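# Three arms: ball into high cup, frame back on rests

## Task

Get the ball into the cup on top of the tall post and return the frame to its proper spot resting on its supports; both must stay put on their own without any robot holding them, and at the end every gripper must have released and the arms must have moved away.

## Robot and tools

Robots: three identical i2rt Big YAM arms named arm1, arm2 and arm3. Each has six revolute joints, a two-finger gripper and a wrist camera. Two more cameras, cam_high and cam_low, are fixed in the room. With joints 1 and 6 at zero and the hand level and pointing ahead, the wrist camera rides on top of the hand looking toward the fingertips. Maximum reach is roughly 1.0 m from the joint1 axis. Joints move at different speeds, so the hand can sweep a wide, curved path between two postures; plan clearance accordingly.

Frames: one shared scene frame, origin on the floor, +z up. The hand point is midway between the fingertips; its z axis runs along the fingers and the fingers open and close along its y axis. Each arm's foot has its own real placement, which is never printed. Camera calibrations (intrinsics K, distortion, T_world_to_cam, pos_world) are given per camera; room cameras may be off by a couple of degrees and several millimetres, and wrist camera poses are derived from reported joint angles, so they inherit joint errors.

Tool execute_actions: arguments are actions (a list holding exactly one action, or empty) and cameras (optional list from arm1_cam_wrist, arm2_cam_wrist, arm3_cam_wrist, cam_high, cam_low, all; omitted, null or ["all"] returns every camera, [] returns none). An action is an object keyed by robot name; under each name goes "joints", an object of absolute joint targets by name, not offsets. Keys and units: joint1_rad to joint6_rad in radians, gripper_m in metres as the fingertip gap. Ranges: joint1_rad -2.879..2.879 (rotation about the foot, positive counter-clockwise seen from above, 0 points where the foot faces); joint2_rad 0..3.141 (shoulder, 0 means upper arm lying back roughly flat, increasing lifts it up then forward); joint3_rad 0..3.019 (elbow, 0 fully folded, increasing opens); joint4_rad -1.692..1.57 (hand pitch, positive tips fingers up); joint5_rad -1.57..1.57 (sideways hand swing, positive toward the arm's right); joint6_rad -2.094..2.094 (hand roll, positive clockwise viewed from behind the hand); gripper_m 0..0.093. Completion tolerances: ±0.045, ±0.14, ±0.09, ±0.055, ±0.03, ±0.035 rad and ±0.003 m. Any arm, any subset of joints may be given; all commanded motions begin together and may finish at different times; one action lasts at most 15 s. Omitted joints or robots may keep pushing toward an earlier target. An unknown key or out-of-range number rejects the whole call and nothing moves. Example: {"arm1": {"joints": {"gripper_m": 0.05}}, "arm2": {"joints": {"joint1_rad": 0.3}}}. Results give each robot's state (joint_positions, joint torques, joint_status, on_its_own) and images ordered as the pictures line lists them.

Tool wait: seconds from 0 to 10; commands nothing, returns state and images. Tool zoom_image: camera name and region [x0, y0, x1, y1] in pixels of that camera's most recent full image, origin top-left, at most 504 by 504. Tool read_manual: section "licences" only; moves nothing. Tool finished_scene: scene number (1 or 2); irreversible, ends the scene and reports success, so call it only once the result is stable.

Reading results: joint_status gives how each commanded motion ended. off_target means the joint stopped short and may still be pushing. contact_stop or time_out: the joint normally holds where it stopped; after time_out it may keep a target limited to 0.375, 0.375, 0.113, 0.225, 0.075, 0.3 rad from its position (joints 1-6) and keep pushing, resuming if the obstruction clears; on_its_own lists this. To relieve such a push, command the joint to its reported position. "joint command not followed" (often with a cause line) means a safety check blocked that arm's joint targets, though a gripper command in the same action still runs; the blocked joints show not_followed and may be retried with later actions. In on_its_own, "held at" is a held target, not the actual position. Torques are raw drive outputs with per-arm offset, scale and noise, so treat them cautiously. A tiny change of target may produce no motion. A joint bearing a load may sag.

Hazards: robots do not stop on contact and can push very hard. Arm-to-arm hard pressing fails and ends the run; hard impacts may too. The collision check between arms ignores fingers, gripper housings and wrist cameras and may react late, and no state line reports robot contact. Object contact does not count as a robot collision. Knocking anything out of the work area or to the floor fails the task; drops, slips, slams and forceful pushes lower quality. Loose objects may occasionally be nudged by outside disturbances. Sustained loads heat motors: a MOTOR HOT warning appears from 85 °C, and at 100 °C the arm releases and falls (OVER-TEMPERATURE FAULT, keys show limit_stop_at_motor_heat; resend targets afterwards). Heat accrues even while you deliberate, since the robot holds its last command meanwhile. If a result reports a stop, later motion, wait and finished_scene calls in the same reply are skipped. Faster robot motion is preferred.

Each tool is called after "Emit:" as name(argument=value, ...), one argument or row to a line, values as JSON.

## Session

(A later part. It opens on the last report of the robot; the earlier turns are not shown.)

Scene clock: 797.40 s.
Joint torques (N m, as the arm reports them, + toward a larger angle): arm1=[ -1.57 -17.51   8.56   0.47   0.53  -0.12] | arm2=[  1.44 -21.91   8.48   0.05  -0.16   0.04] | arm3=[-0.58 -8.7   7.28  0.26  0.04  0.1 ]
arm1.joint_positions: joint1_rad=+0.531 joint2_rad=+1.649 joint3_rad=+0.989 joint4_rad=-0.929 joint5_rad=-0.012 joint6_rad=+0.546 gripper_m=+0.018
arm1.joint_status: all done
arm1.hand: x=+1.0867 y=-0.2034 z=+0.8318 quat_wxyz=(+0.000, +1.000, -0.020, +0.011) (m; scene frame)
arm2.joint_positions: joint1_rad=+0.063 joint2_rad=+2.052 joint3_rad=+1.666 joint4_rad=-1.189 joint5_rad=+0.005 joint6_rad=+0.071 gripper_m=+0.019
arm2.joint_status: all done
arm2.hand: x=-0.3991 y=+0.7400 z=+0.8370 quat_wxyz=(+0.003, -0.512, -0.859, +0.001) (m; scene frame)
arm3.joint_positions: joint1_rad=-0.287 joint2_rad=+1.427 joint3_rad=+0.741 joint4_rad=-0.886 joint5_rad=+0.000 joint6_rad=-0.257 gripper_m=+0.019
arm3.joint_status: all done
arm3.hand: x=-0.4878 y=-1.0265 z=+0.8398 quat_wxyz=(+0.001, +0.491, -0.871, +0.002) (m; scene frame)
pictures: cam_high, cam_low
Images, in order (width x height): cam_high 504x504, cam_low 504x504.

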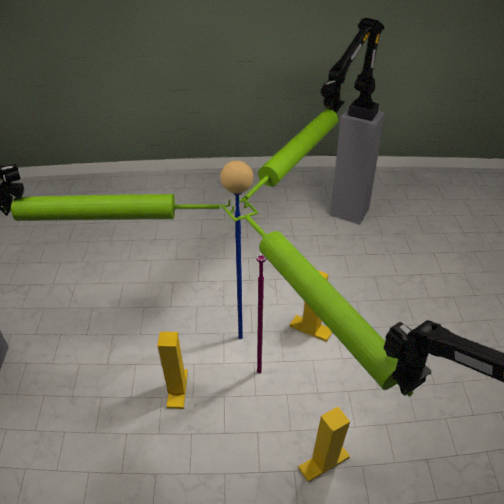

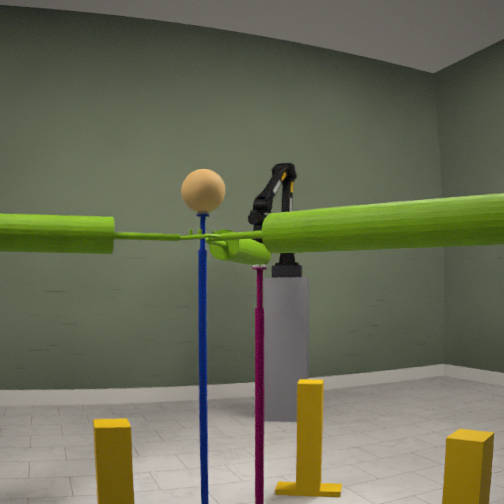

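Emit:
execute_actions(
  actions=[
    {"arm1": {"joints": {"joint1_rad": 0.345, "joint2_rad": 1.6, "joint3_rad": 0.985, "joint4_rad": -0.925, "joint6_rad": 0.362}}, "arm2": {"joints": {"joint1_rad": 0.096, "joint2_rad": 1.845, "joint3_rad": 1.406, "joint4_rad": -1.086, "joint6_rad": 0.106}}, "arm3": {"joints": {"joint1_rad": -0.096, "joint2_rad": 1.479, "joint3_rad": 0.865, "joint4_rad": -0.896, "joint6_rad": -0.066}}},
  ],
  cameras=["cam_high", "cam_low"],
)

Emit:
execute_actions(
  actions=[
    {"arm1": {"joints": {"joint1_rad": 0.095, "joint2_rad": 1.664, "joint3_rad": 1.088, "joint4_rad": -0.952, "joint6_rad": 0.111}}, "arm2": {"joints": {"joint1_rad": 0.146, "joint2_rad": 1.61, "joint3_rad": 1.064, "joint4_rad": -0.985, "joint6_rad": 0.156}}, "arm3": {"joints": {"joint1_rad": 0.12, "joint2_rad": 1.634, "joint3_rad": 1.06, "joint4_rad": -0.935, "joint6_rad": 0.15}}},
  ],
  cameras=["cam_high", "cam_low"],
)

Scene clock: 852.83 s.
Joint torques (N m, as the arm reports them, + toward a larger angle): arm1=[ -1.79 -18.78   8.36   0.39   0.54  -0.09] | arm2=[  2.27 -19.06   8.09   0.45  -0.2    0.17] | arm3=[-0.22 -8.78 10.44 -0.35  0.06  0.13]
arm1.joint_positions: joint1_rad=+0.351 joint2_rad=+1.633 joint3_rad=+0.981 joint4_rad=-0.929 joint5_rad=-0.012 joint6_rad=+0.367 gripper_m=+0.018
arm1.joint_status: all done
arm1.hand: x=+1.0580 y=-0.1345 z=+0.8360 quat_wxyz=(+0.004, +1.000, -0.020, +0.006) (m; scene frame)
arm2.joint_positions: joint1_rad=+0.084 joint2_rad=+1.867 joint3_rad=+1.400 joint4_rad=-1.106 joint5_rad=+0.007 joint6_rad=+0.091 gripper_m=+0.019
arm2.joint_status: all done
arm2.hand: x=-0.4288 y=+0.8069 z=+0.8473 quat_wxyz=(+0.002, -0.512, -0.859, +0.002) (m; scene frame)
arm3.joint_positions: joint1_rad=-0.099 joint2_rad=+1.479 joint3_rad=+0.818 joint4_rad=-0.886 joint5_rad=+0.000 joint6_rad=-0.072 gripper_m=+0.019
arm3.joint_status: all done
arm3.hand: x=-0.5165 y=-0.9600 z=+0.8457 quat_wxyz=(-0.010, +0.492, -0.870, -0.003) (m; scene frame)
pictures: cam_high, cam_low
Images, in order (width x height): cam_high 504x504, cam_low 504x504.

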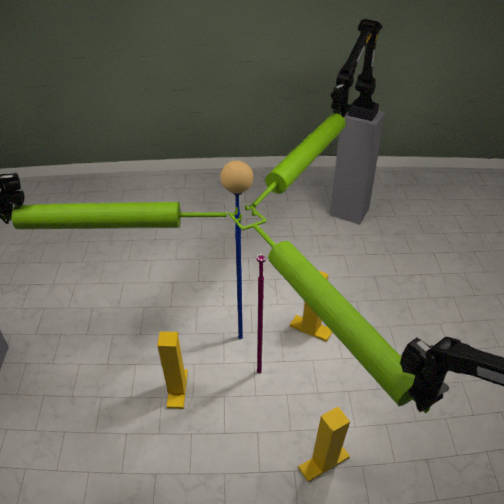

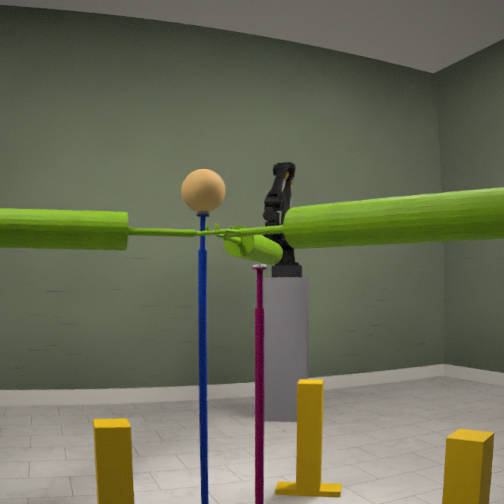

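Scene clock: 853.83 s.
Joint torques (N m, as the arm reports them, + toward a larger angle): arm1=[ -2.88 -16.24  13.44  -0.17   0.4   -0.1 ] | arm2=[  1.36 -14.7    7.63   0.48  -0.08   0.08] | arm3=[ -0.88 -12.45  10.13  -0.37   0.01   0.08]
arm1.joint_positions: joint1_rad=+0.099 joint2_rad=+1.663 joint3_rad=+1.034 joint4_rad=-0.947 joint5_rad=-0.009 joint6_rad=+0.116 gripper_m=+0.018
arm1.joint_status: all done
arm1.hand: x=+1.0194 y=-0.0330 z=+0.8400 quat_wxyz=(+0.004, +1.000, -0.021, +0.003) (m; scene frame)
arm2.joint_positions: joint1_rad=+0.141 joint2_rad=+1.625 joint3_rad=+1.059 joint4_rad=-1.006 joint5_rad=+0.004 joint6_rad=+0.150 gripper_m=+0.019
arm2.joint_status: all done
arm2.hand: x=-0.4664 y=+0.9096 z=+0.8463 quat_wxyz=(+0.001, -0.513, -0.859, +0.001) (m; scene frame)
arm3.joint_positions: joint1_rad=+0.117 joint2_rad=+1.644 joint3_rad=+1.019 joint4_rad=-0.925 joint5_rad=+0.002 joint6_rad=+0.146 gripper_m=+0.019
arm3.joint_status: all done
arm3.hand: x=-0.5570 y=-0.8573 z=+0.8462 quat_wxyz=(-0.009, +0.492, -0.871, -0.004) (m; scene frame)
pictures: cam_high, cam_low
Images, in order (width x height): cam_high 504x504, cam_low 504x504.

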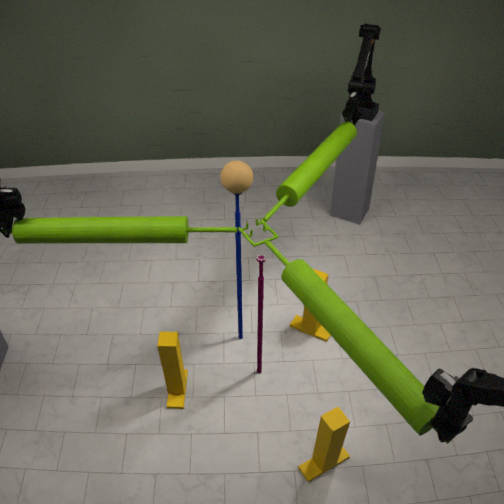

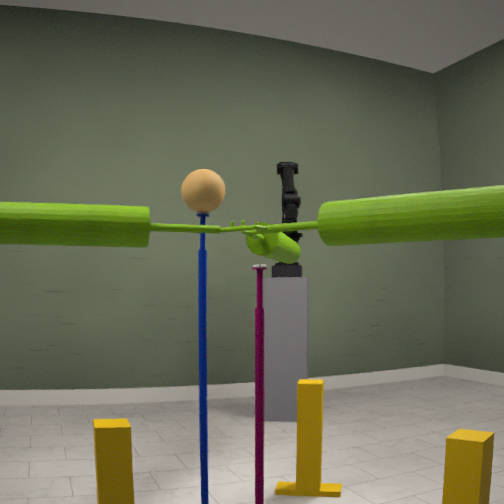

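Emit:
execute_actions(
  actions=[
    {"arm1": {"joints": {"joint1_rad": -0.085, "joint2_rad": 1.752, "joint3_rad": 1.2, "joint4_rad": -0.98, "joint6_rad": -0.07}}, "arm2": {"joints": {"joint1_rad": 0.209, "joint2_rad": 1.42, "joint3_rad": 0.818, "joint4_rad": -0.94, "joint6_rad": 0.219}}, "arm3": {"joints": {"joint1_rad": 0.248, "joint2_rad": 1.788, "joint3_rad": 1.264, "joint4_rad": -0.992, "joint6_rad": 0.278}}},
  ],
  cameras=[],
)

Emit:
execute_actions(
  actions=[
    {"arm1": {"joints": {"joint1_rad": -0.239, "joint2_rad": 1.925, "joint3_rad": 1.32, "joint4_rad": -0.918, "joint6_rad": -0.223}}, "arm2": {"joints": {"joint1_rad": 0.314, "joint2_rad": 1.298, "joint3_rad": 0.542, "joint4_rad": -0.79, "joint6_rad": 0.324}}, "arm3": {"joints": {"joint1_rad": 0.346, "joint2_rad": 2.012, "joint3_rad": 1.48, "joint4_rad": -0.978, "joint6_rad": 0.376}}},
  ],
  cameras=["cam_high", "cam_low"],
)

Scene clock: 870.23 s.
Joint torques (N m, as the arm reports them, + toward a larger angle): arm1=[ -2.35 -18.17  13.25   0.17   0.16  -0.03] | arm2=[  1.2  -11.23   7.48   0.3   -0.14   0.13] | arm3=[ -0.59 -15.16  10.68  -0.75  -0.03   0.07]
arm1.joint_positions: joint1_rad=-0.083 joint2_rad=+1.754 joint3_rad=+1.149 joint4_rad=-0.976 joint5_rad=-0.006 joint6_rad=-0.066 gripper_m=+0.018
arm1.joint_status: all done
arm1.hand: x=+0.9835 y=+0.0495 z=+0.8363 quat_wxyz=(+0.004, +1.000, -0.021, +0.005) (m; scene frame)
arm2.joint_positions: joint1_rad=+0.199 joint2_rad=+1.435 joint3_rad=+0.809 joint4_rad=-0.954 joint5_rad=+0.005 joint6_rad=+0.208 gripper_m=+0.019
arm2.joint_status: all done
arm2.hand: x=-0.5031 y=+0.9912 z=+0.8375 quat_wxyz=(+0.005, -0.513, -0.859, +0.001) (m; scene frame)
arm3.joint_positions: joint1_rad=+0.248 joint2_rad=+1.798 joint3_rad=+1.219 joint4_rad=-0.974 joint5_rad=+0.004 joint6_rad=+0.277 gripper_m=+0.019
arm3.joint_status: all done
arm3.hand: x=-0.5931 y=-0.7761 z=+0.8412 quat_wxyz=(-0.007, +0.491, -0.871, -0.004) (m; scene frame)
pictures: none
No camera images: the call's "cameras" was empty. Leave "cameras" out to get every camera's image.

Scene clock: 871.27 s.
Joint torques (N m, as the arm reports them, + toward a larger angle): arm1=[ -2.69 -22.35  12.74  -0.06   0.15  -0.08] | arm2=[ 1.97 -8.96  6.11  0.39 -0.17  0.09] | arm3=[  0.01 -18.56  10.47  -0.48  -0.04   0.1 ]
arm1.joint_positions: joint1_rad=-0.236 joint2_rad=+1.939 joint3_rad=+1.271 joint4_rad=-0.916 joint5_rad=-0.005 joint6_rad=-0.219 gripper_m=+0.018
arm1.joint_status: all done
arm1.hand: x=+0.9492 y=+0.1327 z=+0.7861 quat_wxyz=(+0.004, +1.000, -0.021, +0.005) (m; scene frame)
arm2.joint_positions: joint1_rad=+0.304 joint2_rad=+1.319 joint3_rad=+0.539 joint4_rad=-0.803 joint5_rad=+0.006 joint6_rad=+0.314 gripper_m=+0.019
arm2.joint_status: all done
arm2.hand: x=-0.5369 y=+1.0737 z=+0.7919 quat_wxyz=(+0.006, -0.513, -0.858, +0.001) (m; scene frame)
arm3.joint_positions: joint1_rad=+0.344 joint2_rad=+2.027 joint3_rad=+1.435 joint4_rad=-0.966 joint5_rad=+0.003 joint6_rad=+0.375 gripper_m=+0.019
arm3.joint_status: all done
arm3.hand: x=-0.6275 y=-0.6944 z=+0.7931 quat_wxyz=(-0.005, +0.491, -0.871, -0.003) (m; scene frame)
pictures: cam_high, cam_low
Images, in order (width x height): cam_high 504x504, cam_low 504x504.

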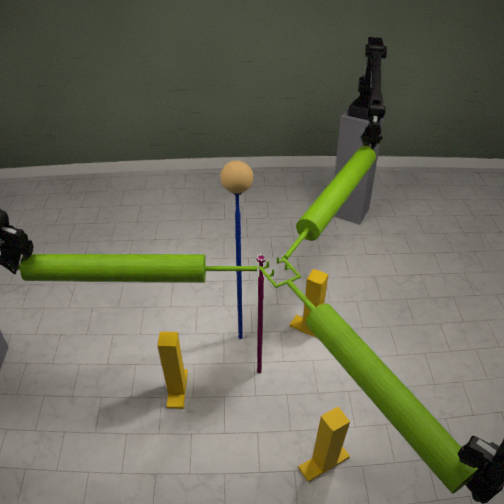

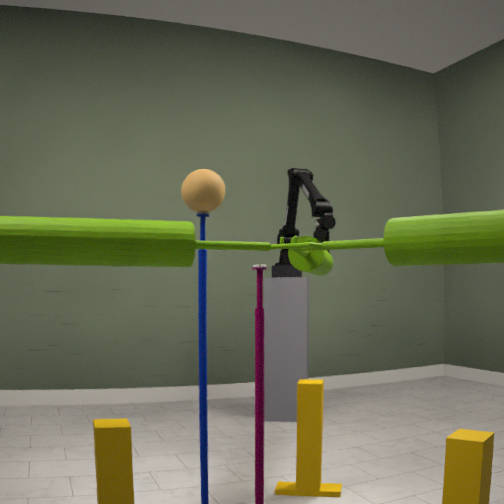

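Emit:
execute_actions(
  actions=[
    {"arm1": {"joints": {"joint1_rad": -0.234, "joint2_rad": 2.065, "joint3_rad": 1.247, "joint4_rad": -0.742, "joint6_rad": -0.218}}, "arm2": {"joints": {"joint2_rad": 1.572, "joint3_rad": 0.472, "joint4_rad": -0.458}}, "arm3": {"joints": {"joint1_rad": 0.342, "joint2_rad": 2.14, "joint3_rad": 1.41, "joint4_rad": -0.806, "joint6_rad": 0.371}}},
  ],
  cameras=[],
)

Emit:
execute_actions(
  actions=[
    {"arm1": {"joints": {"joint2_rad": 2.231, "joint3_rad": 1.285, "joint4_rad": -0.59}}, "arm2": {"joints": {"joint2_rad": 1.902, "joint3_rad": 0.48, "joint4_rad": -0.132}}, "arm3": {"joints": {"joint2_rad": 2.292, "joint3_rad": 1.443, "joint4_rad": -0.666}}},
  ],
  cameras=[],
)

Emit:
execute_actions(
  actions=[
    {"arm1": {"joints": {"joint2_rad": 2.412, "joint3_rad": 1.343, "joint4_rad": -0.466}}, "arm2": {"joints": {"joint2_rad": 2.23, "joint3_rad": 0.555, "joint4_rad": 0.125}}, "arm3": {"joints": {"joint2_rad": 2.461, "joint3_rad": 1.5, "joint4_rad": -0.552}}},
  ],
  cameras=[],
)

Emit:
execute_actions(
  actions=[
    {"arm1": {"joints": {"joint2_rad": 2.58, "joint3_rad": 1.425, "joint4_rad": -0.385}}, "arm2": {"joints": {"joint2_rad": 2.486, "joint3_rad": 0.658, "joint4_rad": 0.272}}, "arm3": {"joints": {"joint2_rad": 2.62, "joint3_rad": 1.58, "joint4_rad": -0.478}}},
  ],
  cameras=["cam_high", "cam_low"],
)

Scene clock: 896.10 s.
Joint torques (N m, as the arm reports them, + toward a larger angle): arm1=[ -1.79 -24.64   6.89   0.21  -0.03  -0.05] | arm2=[ 1.84 -9.13  3.32  0.36 -0.05  0.1 ] | arm3=[ -1.11 -19.54   6.44  -0.11   0.13   0.06]
arm1.joint_positions: joint1_rad=-0.237 joint2_rad=+2.092 joint3_rad=+1.248 joint4_rad=-0.744 joint5_rad=-0.002 joint6_rad=-0.219 gripper_m=+0.018
arm1.joint_status: all done
arm1.hand: x=+0.9485 y=+0.1342 z=+0.7031 quat_wxyz=(+0.003, +1.000, -0.021, +0.008) (m; scene frame)
arm2.joint_positions: joint1_rad=+0.305 joint2_rad=+1.581 joint3_rad=+0.473 joint4_rad=-0.473 joint5_rad=+0.003 joint6_rad=+0.314 gripper_m=+0.019
arm2.joint_status: all done
arm2.hand: x=-0.5368 y=+1.0745 z=+0.7128 quat_wxyz=(+0.006, -0.513, -0.858, +0.000) (m; scene frame)
arm3.joint_positions: joint1_rad=+0.344 joint2_rad=+2.165 joint3_rad=+1.410 joint4_rad=-0.806 joint5_rad=+0.000 joint6_rad=+0.375 gripper_m=+0.019
arm3.joint_status: all done
arm3.hand: x=-0.6276 y=-0.6933 z=+0.7106 quat_wxyz=(-0.003, +0.491, -0.871, -0.003) (m; scene frame)
pictures: none
No camera images: the call's "cameras" was empty. Leave "cameras" out to get every camera's image.

Scene clock: 897.10 s.
Joint torques (N m, as the arm reports them, + toward a larger angle): arm1=[ -1.58 -25.03   8.31  -0.02  -0.06  -0.05] | arm2=[  1.44 -10.64   0.61   0.13  -0.1    0.11] | arm3=[ -1.35 -19.74   7.88  -0.46   0.09   0.06]
arm1.joint_positions: joint1_rad=-0.234 joint2_rad=+2.249 joint3_rad=+1.253 joint4_rad=-0.587 joint5_rad=+0.000 joint6_rad=-0.219 gripper_m=+0.018
arm1.joint_status: all done
arm1.hand: x=+0.9506 y=+0.1326 z=+0.6252 quat_wxyz=(+0.002, +1.000, -0.020, +0.006) (m; scene frame)
arm2.joint_positions: joint1_rad=+0.307 joint2_rad=+1.908 joint3_rad=+0.478 joint4_rad=-0.145 joint5_rad=+0.004 joint6_rad=+0.315 gripper_m=+0.019
arm2.joint_status: all done
arm2.hand: x=-0.5345 y=+1.0729 z=+0.6335 quat_wxyz=(+0.002, -0.512, -0.859, +0.002) (m; scene frame)
arm3.joint_positions: joint1_rad=+0.339 joint2_rad=+2.307 joint3_rad=+1.411 joint4_rad=-0.658 joint5_rad=+0.001 joint6_rad=+0.370 gripper_m=+0.019
arm3.joint_status: all done
arm3.hand: x=-0.6249 y=-0.6957 z=+0.6331 quat_wxyz=(-0.005, +0.490, -0.872, -0.005) (m; scene frame)
pictures: none
No camera images: the call's "cameras" was empty. Leave "cameras" out to get every camera's image.

Scene clock: 898.07 s.
Joint torques (N m, as the arm reports them, + toward a larger angle): arm1=[ -1.86 -26.51   7.41   0.28  -0.1   -0.07] | arm2=[  1.76 -12.27  -1.53   0.34  -0.03   0.13] | arm3=[ -0.33 -19.97   7.14  -0.3    0.08   0.08]
arm1.joint_positions: joint1_rad=-0.232 joint2_rad=+2.431 joint3_rad=+1.311 joint4_rad=-0.465 joint5_rad=-0.001 joint6_rad=-0.219 gripper_m=+0.018
arm1.joint_status: all done
arm1.hand: x=+0.9507 y=+0.1315 z=+0.5454 quat_wxyz=(+0.002, +1.000, -0.019, +0.007) (m; scene frame)
arm2.joint_positions: joint1_rad=+0.307 joint2_rad=+2.237 joint3_rad=+0.553 joint4_rad=+0.108 joint5_rad=+0.003 joint6_rad=+0.315 gripper_m=+0.019
arm2.joint_status: all done
arm2.hand: x=-0.5335 y=+1.0723 z=+0.5529 quat_wxyz=(+0.002, -0.512, -0.859, +0.001) (m; scene frame)
arm3.joint_positions: joint1_rad=+0.337 joint2_rad=+2.476 joint3_rad=+1.468 joint4_rad=-0.547 joint5_rad=+0.000 joint6_rad=+0.369 gripper_m=+0.019
arm3.joint_status: all done
arm3.hand: x=-0.6242 y=-0.6965 z=+0.5534 quat_wxyz=(-0.004, +0.490, -0.872, -0.004) (m; scene frame)
pictures: none
No camera images: the call's "cameras" was empty. Leave "cameras" out to get every camera's image.

Scene clock: 899.03 s.
Joint torques (N m, as the arm reports them, + toward a larger angle): arm1=[ -1.99 -25.45   6.34   0.31  -0.01  -0.09] | arm2=[  1.67 -12.49  -3.09   0.42  -0.04   0.12] | arm3=[ -1.05 -19.66   6.3   -0.16   0.07   0.08]
arm1.joint_positions: joint1_rad=-0.232 joint2_rad=+2.596 joint3_rad=+1.398 joint4_rad=-0.386 joint5_rad=-0.002 joint6_rad=-0.218 gripper_m=+0.018
arm1.joint_status: all done
arm1.hand: x=+0.9500 y=+0.1314 z=+0.4765 quat_wxyz=(+0.003, +1.000, -0.019, +0.006) (m; scene frame)
arm2.joint_positions: joint1_rad=+0.307 joint2_rad=+2.491 joint3_rad=+0.660 joint4_rad=+0.256 joint5_rad=+0.003 joint6_rad=+0.315 gripper_m=+0.019
arm2.joint_status: all done
arm2.hand: x=-0.5335 y=+1.0724 z=+0.4828 quat_wxyz=(+0.002, -0.512, -0.859, +0.001) (m; scene frame)
arm3.joint_positions: joint1_rad=+0.338 joint2_rad=+2.631 joint3_rad=+1.551 joint4_rad=-0.475 joint5_rad=+0.002 joint6_rad=+0.370 gripper_m=+0.019
arm3.joint_status: all done
arm3.hand: x=-0.6242 y=-0.6969 z=+0.4848 quat_wxyz=(-0.005, +0.490, -0.872, -0.004) (m; scene frame)
pictures: cam_high, cam_low
Images, in order (width x height): cam_high 504x504, cam_low 504x504.

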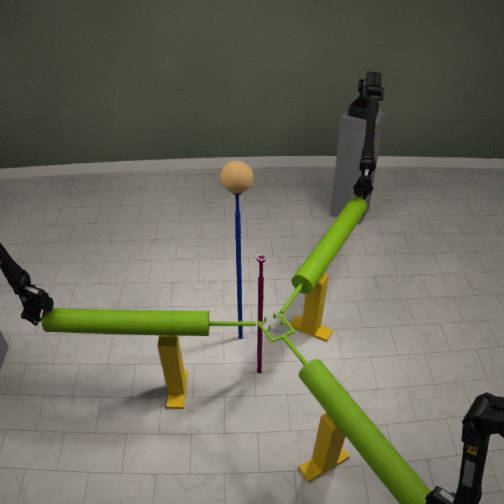

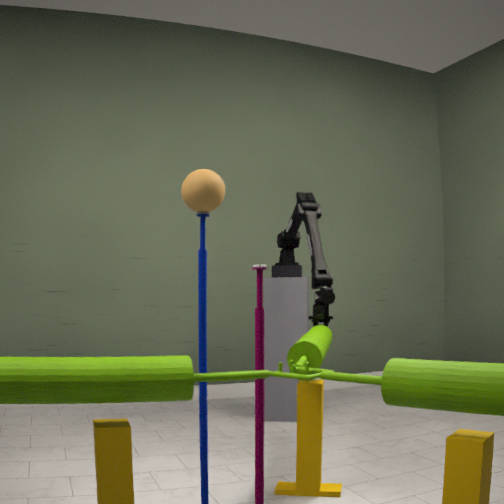

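Emit:
execute_actions(
  actions=[
    {"arm1": {"joints": {"joint1_rad": -0.24, "joint2_rad": 2.673, "joint3_rad": 1.495, "joint4_rad": -0.357}}, "arm2": {"joints": {"joint2_rad": 2.616, "joint3_rad": 0.724, "joint4_rad": 0.326}}, "arm3": {"joints": {"joint1_rad": 0.348, "joint2_rad": 2.715, "joint3_rad": 1.654, "joint4_rad": -0.458}}},
  ],
  cameras=["cam_low"],
)

Scene clock: 910.43 s.
Joint torques (N m, as the arm reports them, + toward a larger angle): arm1=[ -2.83 -25.39   6.58   0.7   -0.14  -0.03] | arm2=[  1.48 -13.14  -3.98   0.09  -0.01   0.1 ] | arm3=[ -0.72 -19.83   6.64   0.03   0.16   0.09]
arm1.joint_positions: joint1_rad=-0.233 joint2_rad=+2.681 joint3_rad=+1.463 joint4_rad=-0.365 joint5_rad=+0.000 joint6_rad=-0.218 gripper_m=+0.018
arm1.joint_status: all done
arm1.hand: x=+0.9470 y=+0.1328 z=+0.4425 quat_wxyz=(+0.002, +1.000, -0.020, +0.006) (m; scene frame)
arm2.joint_positions: joint1_rad=+0.307 joint2_rad=+2.621 joint3_rad=+0.728 joint4_rad=+0.315 joint5_rad=+0.002 joint6_rad=+0.315 gripper_m=+0.019
arm2.joint_status: all done
arm2.hand: x=-0.5360 y=+1.0748 z=+0.4438 quat_wxyz=(+0.003, -0.512, -0.859, +0.000) (m; scene frame)
arm3.joint_positions: joint1_rad=+0.343 joint2_rad=+2.718 joint3_rad=+1.618 joint4_rad=-0.461 joint5_rad=+0.000 joint6_rad=+0.371 gripper_m=+0.019
arm3.joint_status: all done
arm3.hand: x=-0.6271 y=-0.6944 z=+0.4497 quat_wxyz=(-0.003, +0.492, -0.871, -0.003) (m; scene frame)
pictures: cam_low
Images, in order (width x height): cam_low 504x504.

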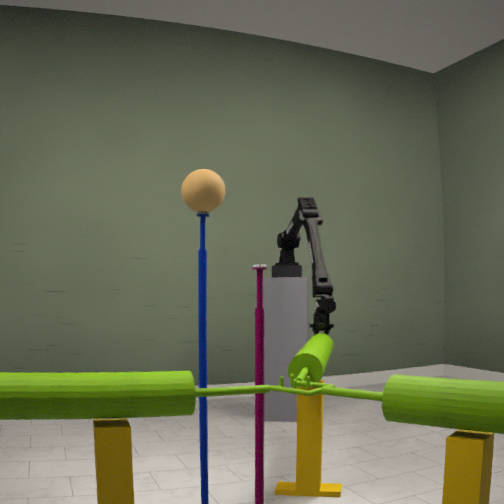

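Emit:
execute_actions(
  actions=[
    {"arm1": {"joints": {"joint1_rad": -0.234, "joint2_rad": 2.722, "joint3_rad": 1.512, "joint4_rad": -0.345}}, "arm2": {"joints": {"joint1_rad": 0.309, "joint2_rad": 2.657, "joint3_rad": 0.748, "joint4_rad": 0.336}}, "arm3": {"joints": {"joint1_rad": 0.343, "joint2_rad": 2.762, "joint3_rad": 1.672, "joint4_rad": -0.445}}},
  ],
  cameras=["cam_low", "cam_high"],
)

Scene clock: 920.20 s.
Joint torques (N m, as the arm reports them, + toward a larger angle): arm1=[ -1.83 -22.75   6.09   0.53  -0.11  -0.04] | arm2=[  1.09 -12.53  -3.87   0.17  -0.01   0.1 ] | arm3=[ -0.78 -18.62   6.39   0.14   0.15   0.08]
arm1.joint_positions: joint1_rad=-0.233 joint2_rad=+2.713 joint3_rad=+1.484 joint4_rad=-0.355 joint5_rad=+0.000 joint6_rad=-0.218 gripper_m=+0.018
arm1.joint_status: all done
arm1.hand: x=+0.9478 y=+0.1326 z=+0.4296 quat_wxyz=(+0.001, +1.000, -0.020, +0.006) (m; scene frame)
arm2.joint_positions: joint1_rad=+0.307 joint2_rad=+2.654 joint3_rad=+0.750 joint4_rad=+0.326 joint5_rad=+0.002 joint6_rad=+0.315 gripper_m=+0.019
arm2.joint_status: all done
arm2.hand: x=-0.5359 y=+1.0748 z=+0.4331 quat_wxyz=(+0.004, -0.512, -0.859, +0.000) (m; scene frame)
arm3.joint_positions: joint1_rad=+0.343 joint2_rad=+2.746 joint3_rad=+1.639 joint4_rad=-0.451 joint5_rad=+0.000 joint6_rad=+0.371 gripper_m=+0.019
arm3.joint_status: all done
arm3.hand: x=-0.6271 y=-0.6944 z=+0.4376 quat_wxyz=(-0.003, +0.492, -0.871, -0.003) (m; scene frame)
pictures: cam_high, cam_low
Images, in order (width x height): cam_high 504x504, cam_low 504x504.

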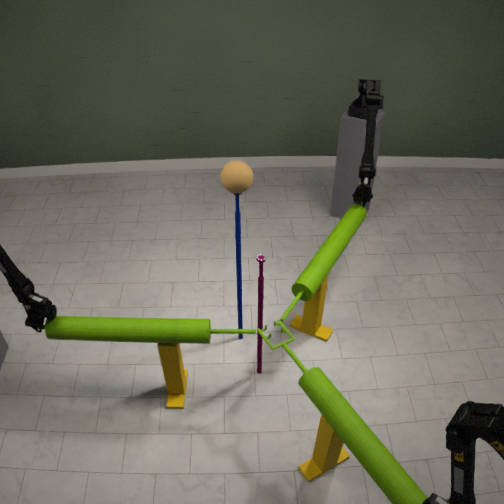

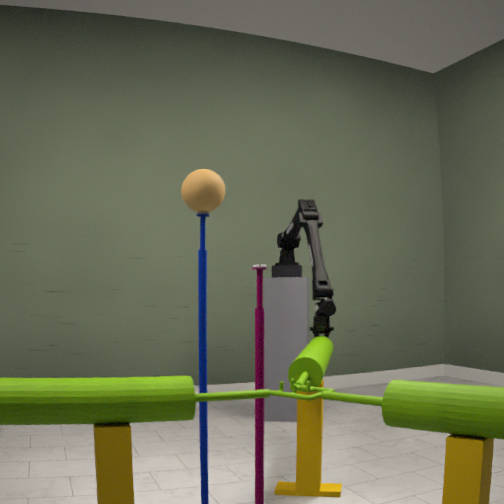

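Emit:
execute_actions(
  actions=[
    {"arm1": {"joints": {"joint2_rad": 2.715, "joint3_rad": 1.486, "gripper_m": 0.07}}, "arm2": {"joints": {"gripper_m": 0.07}}, "arm3": {"joints": {"joint2_rad": 2.75, "joint3_rad": 1.641, "gripper_m": 0.07}}},
  ],
  cameras=[],
)

Emit:
execute_actions(
  actions=[
    {"arm1": {"joints": {"joint2_rad": 2.56, "joint3_rad": 1.37, "joint4_rad": -0.41}}, "arm2": {"joints": {"joint2_rad": 2.46, "joint3_rad": 0.625, "joint4_rad": 0.23}}, "arm3": {"joints": {"joint2_rad": 2.60, "joint3_rad": 1.525, "joint4_rad": -0.50}}},
  ],
  cameras=[],
)

Emit:
execute_actions(
  actions=[
    {"arm1": {"joints": {"joint2_rad": 1.5, "joint3_rad": 1.0, "joint4_rad": -0.9}}, "arm2": {"joints": {"joint2_rad": 1.3, "joint3_rad": 0.6, "joint4_rad": -0.5}}, "arm3": {"joints": {"joint2_rad": 1.5, "joint3_rad": 1.0, "joint4_rad": -0.9}}},
  ],
)

Scene clock: 932.27 s.
Joint torques (N m, as the arm reports them, + toward a larger angle): arm1=[ -1.24 -24.32   3.67   0.66  -0.15  -0.05] | arm2=[  1.2  -12.05  -3.62   0.18   0.     0.13] | arm3=[ -0.85 -19.27   4.1    0.3    0.14   0.09]
arm1.joint_positions: joint1_rad=-0.233 joint2_rad=+2.713 joint3_rad=+1.484 joint4_rad=-0.355 joint5_rad=+0.000 joint6_rad=-0.218 gripper_m=+0.070
arm1.joint_status: all done
arm1.hand: x=+0.9477 y=+0.1327 z=+0.4296 quat_wxyz=(+0.001, +1.000, -0.020, +0.006) (m; scene frame)
arm2.joint_positions: joint1_rad=+0.307 joint2_rad=+2.654 joint3_rad=+0.750 joint4_rad=+0.326 joint5_rad=+0.002 joint6_rad=+0.315 gripper_m=+0.070
arm2.joint_status: all done
arm2.hand: x=-0.5359 y=+1.0748 z=+0.4331 quat_wxyz=(+0.004, -0.512, -0.859, +0.000) (m; scene frame)
arm3.joint_positions: joint1_rad=+0.343 joint2_rad=+2.746 joint3_rad=+1.639 joint4_rad=-0.451 joint5_rad=+0.000 joint6_rad=+0.372 gripper_m=+0.070
arm3.joint_status: all done
arm3.hand: x=-0.6271 y=-0.6944 z=+0.4376 quat_wxyz=(-0.003, +0.492, -0.871, -0.003) (m; scene frame)
pictures: none
No camera images: the call's "cameras" was empty. Leave "cameras" out to get every camera's image.

Scene clock: 933.50 s.
Joint torques (N m, as the arm reports them, + toward a larger angle): arm1=[ -1.25 -20.97   4.25   0.09  -0.12  -0.05] | arm2=[  1.23 -11.91  -3.37  -0.52   0.01   0.13] | arm3=[ -0.85 -18.69   4.44  -0.33   0.16   0.08]
arm1.joint_positions: joint1_rad=-0.233 joint2_rad=+2.541 joint3_rad=+1.371 joint4_rad=-0.405 joint5_rad=+0.000 joint6_rad=-0.218 gripper_m=+0.070
arm1.joint_status: all done
arm1.hand: x=+0.9465 y=+0.1330 z=+0.4998 quat_wxyz=(+0.000, +1.000, -0.020, +0.002) (m; scene frame)
arm2.joint_positions: joint1_rad=+0.307 joint2_rad=+2.458 joint3_rad=+0.629 joint4_rad=+0.241 joint5_rad=+0.002 joint6_rad=+0.315 gripper_m=+0.070
arm2.joint_status: all done
arm2.hand: x=-0.5396 y=+1.0783 z=+0.4939 quat_wxyz=(+0.009, -0.512, -0.859, -0.001) (m; scene frame)
arm3.joint_positions: joint1_rad=+0.343 joint2_rad=+2.590 joint3_rad=+1.523 joint4_rad=-0.494 joint5_rad=+0.000 joint6_rad=+0.372 gripper_m=+0.070
arm3.joint_status: all done
arm3.hand: x=-0.6278 y=-0.6980 z=+0.5024 quat_wxyz=(-0.003, +0.492, -0.871, -0.003) (m; scene frame)
pictures: none
No camera images: the call's "cameras" was empty. Leave "cameras" out to get every camera's image.

Scene clock: 935.20 s.
Joint torques (N m, as the arm reports them, + toward a larger angle): arm1=[ -1.55 -13.07   8.98   0.12  -0.14  -0.07] | arm2=[ 1.11 -7.99  6.62 -0.06 -0.01  0.09] | arm3=[-0.76 -9.68  7.27 -0.17  0.14  0.07]
arm1.joint_positions: joint1_rad=-0.233 joint2_rad=+1.490 joint3_rad=+1.006 joint4_rad=-0.889 joint5_rad=+0.000 joint6_rad=-0.218 gripper_m=+0.070
arm1.joint_status: all done
arm1.hand: x=+1.0197 y=+0.1138 z=+0.9036 quat_wxyz=(-0.023, +0.995, -0.020, -0.096) (m; scene frame)
arm2.joint_positions: joint1_rad=+0.307 joint2_rad=+1.300 joint3_rad=+0.606 joint4_rad=-0.486 joint5_rad=+0.002 joint6_rad=+0.315 gripper_m=+0.070
arm2.joint_status: all done
arm2.hand: x=-0.4550 y=+0.9978 z=+0.8341 quat_wxyz=(-0.189, -0.503, -0.842, +0.044) (m; scene frame)
arm3.joint_positions: joint1_rad=+0.343 joint2_rad=+1.490 joint3_rad=+1.011 joint4_rad=-0.888 joint5_rad=+0.000 joint6_rad=+0.372 gripper_m=+0.070
arm3.joint_status: all done
arm3.hand: x=-0.6483 y=-0.8144 z=+0.9085 quat_wxyz=(-0.064, +0.489, -0.866, -0.077) (m; scene frame)
pictures: arm1_cam_wrist, arm2_cam_wrist, arm3_cam_wrist, cam_high, cam_low
camera_calibration (this result's frames):
arm1_cam_wrist: T_world_to_cam=[[0.0360015, 0.998843, 0.0318845, -0.179825], [0.92005, -0.0455835, 0.38914, -1.27658], [0.390143, 0.0153257, -0.920627, 0.553455], [0, 0, 0, 1]] pos_world=[0.965065, 0.112944, 1.01203]
arm2_cam_wrist: T_world_to_cam=[[-0.863225, -0.487757, -0.130137, 0.203241], [-0.504733, 0.829126, 0.240404, -1.25262], [-0.00935846, 0.273207, -0.96191, 0.650645], [0, 0, 0, 1]] pos_world=[-0.450708, 0.959953, 0.953446]
arm3_cam_wrist: T_world_to_cam=[[0.861108, -0.504681, -0.0615618, 0.200986], [-0.432681, -0.791018, 0.432526, -1.31634], [-0.266984, -0.345815, -0.899517, 0.482612], [0, 0, 0, 1]] pos_world=[-0.613774, -0.772917, 1.01584]
Images, in order (width x height): arm1_cam_wrist 504x504, arm2_cam_wrist 504x504, arm3_cam_wrist 504x504, cam_high 504x504, cam_low 504x504.

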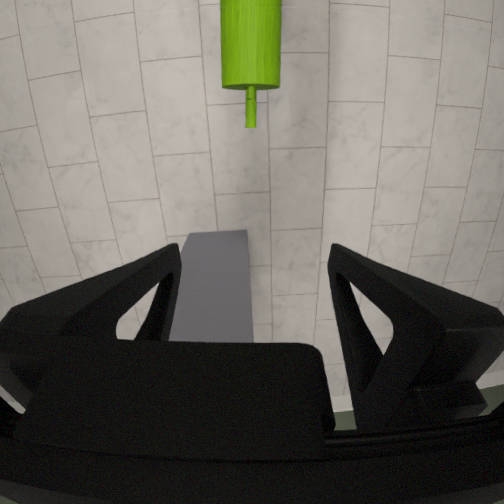

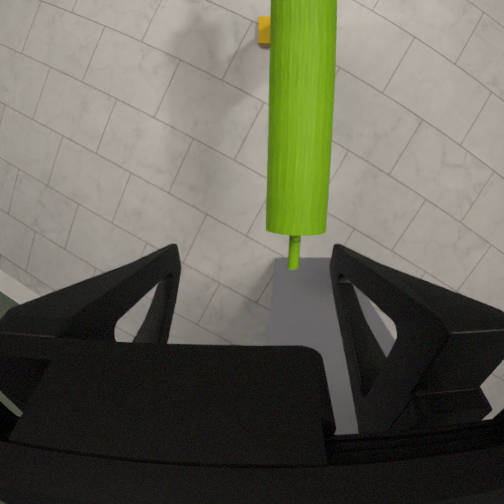

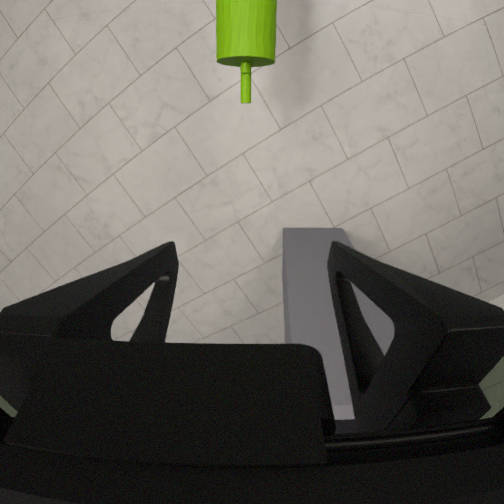

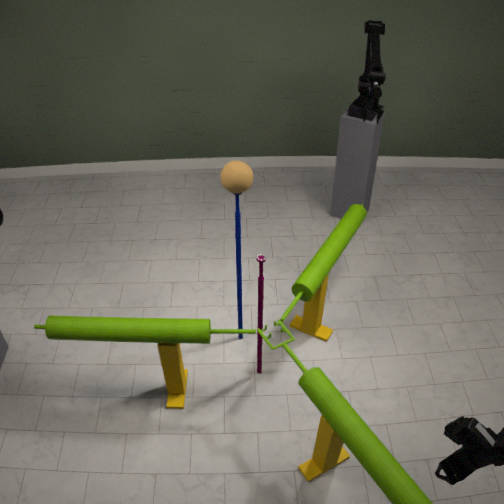

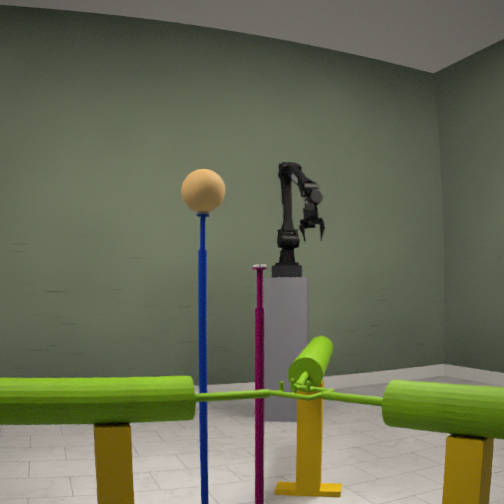

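The ball sits in the high post's cup, the frame is back on its rests, and the arms are clear.

Emit:
finished_scene(
  scene=1,
)

The scene is finished: the task was done.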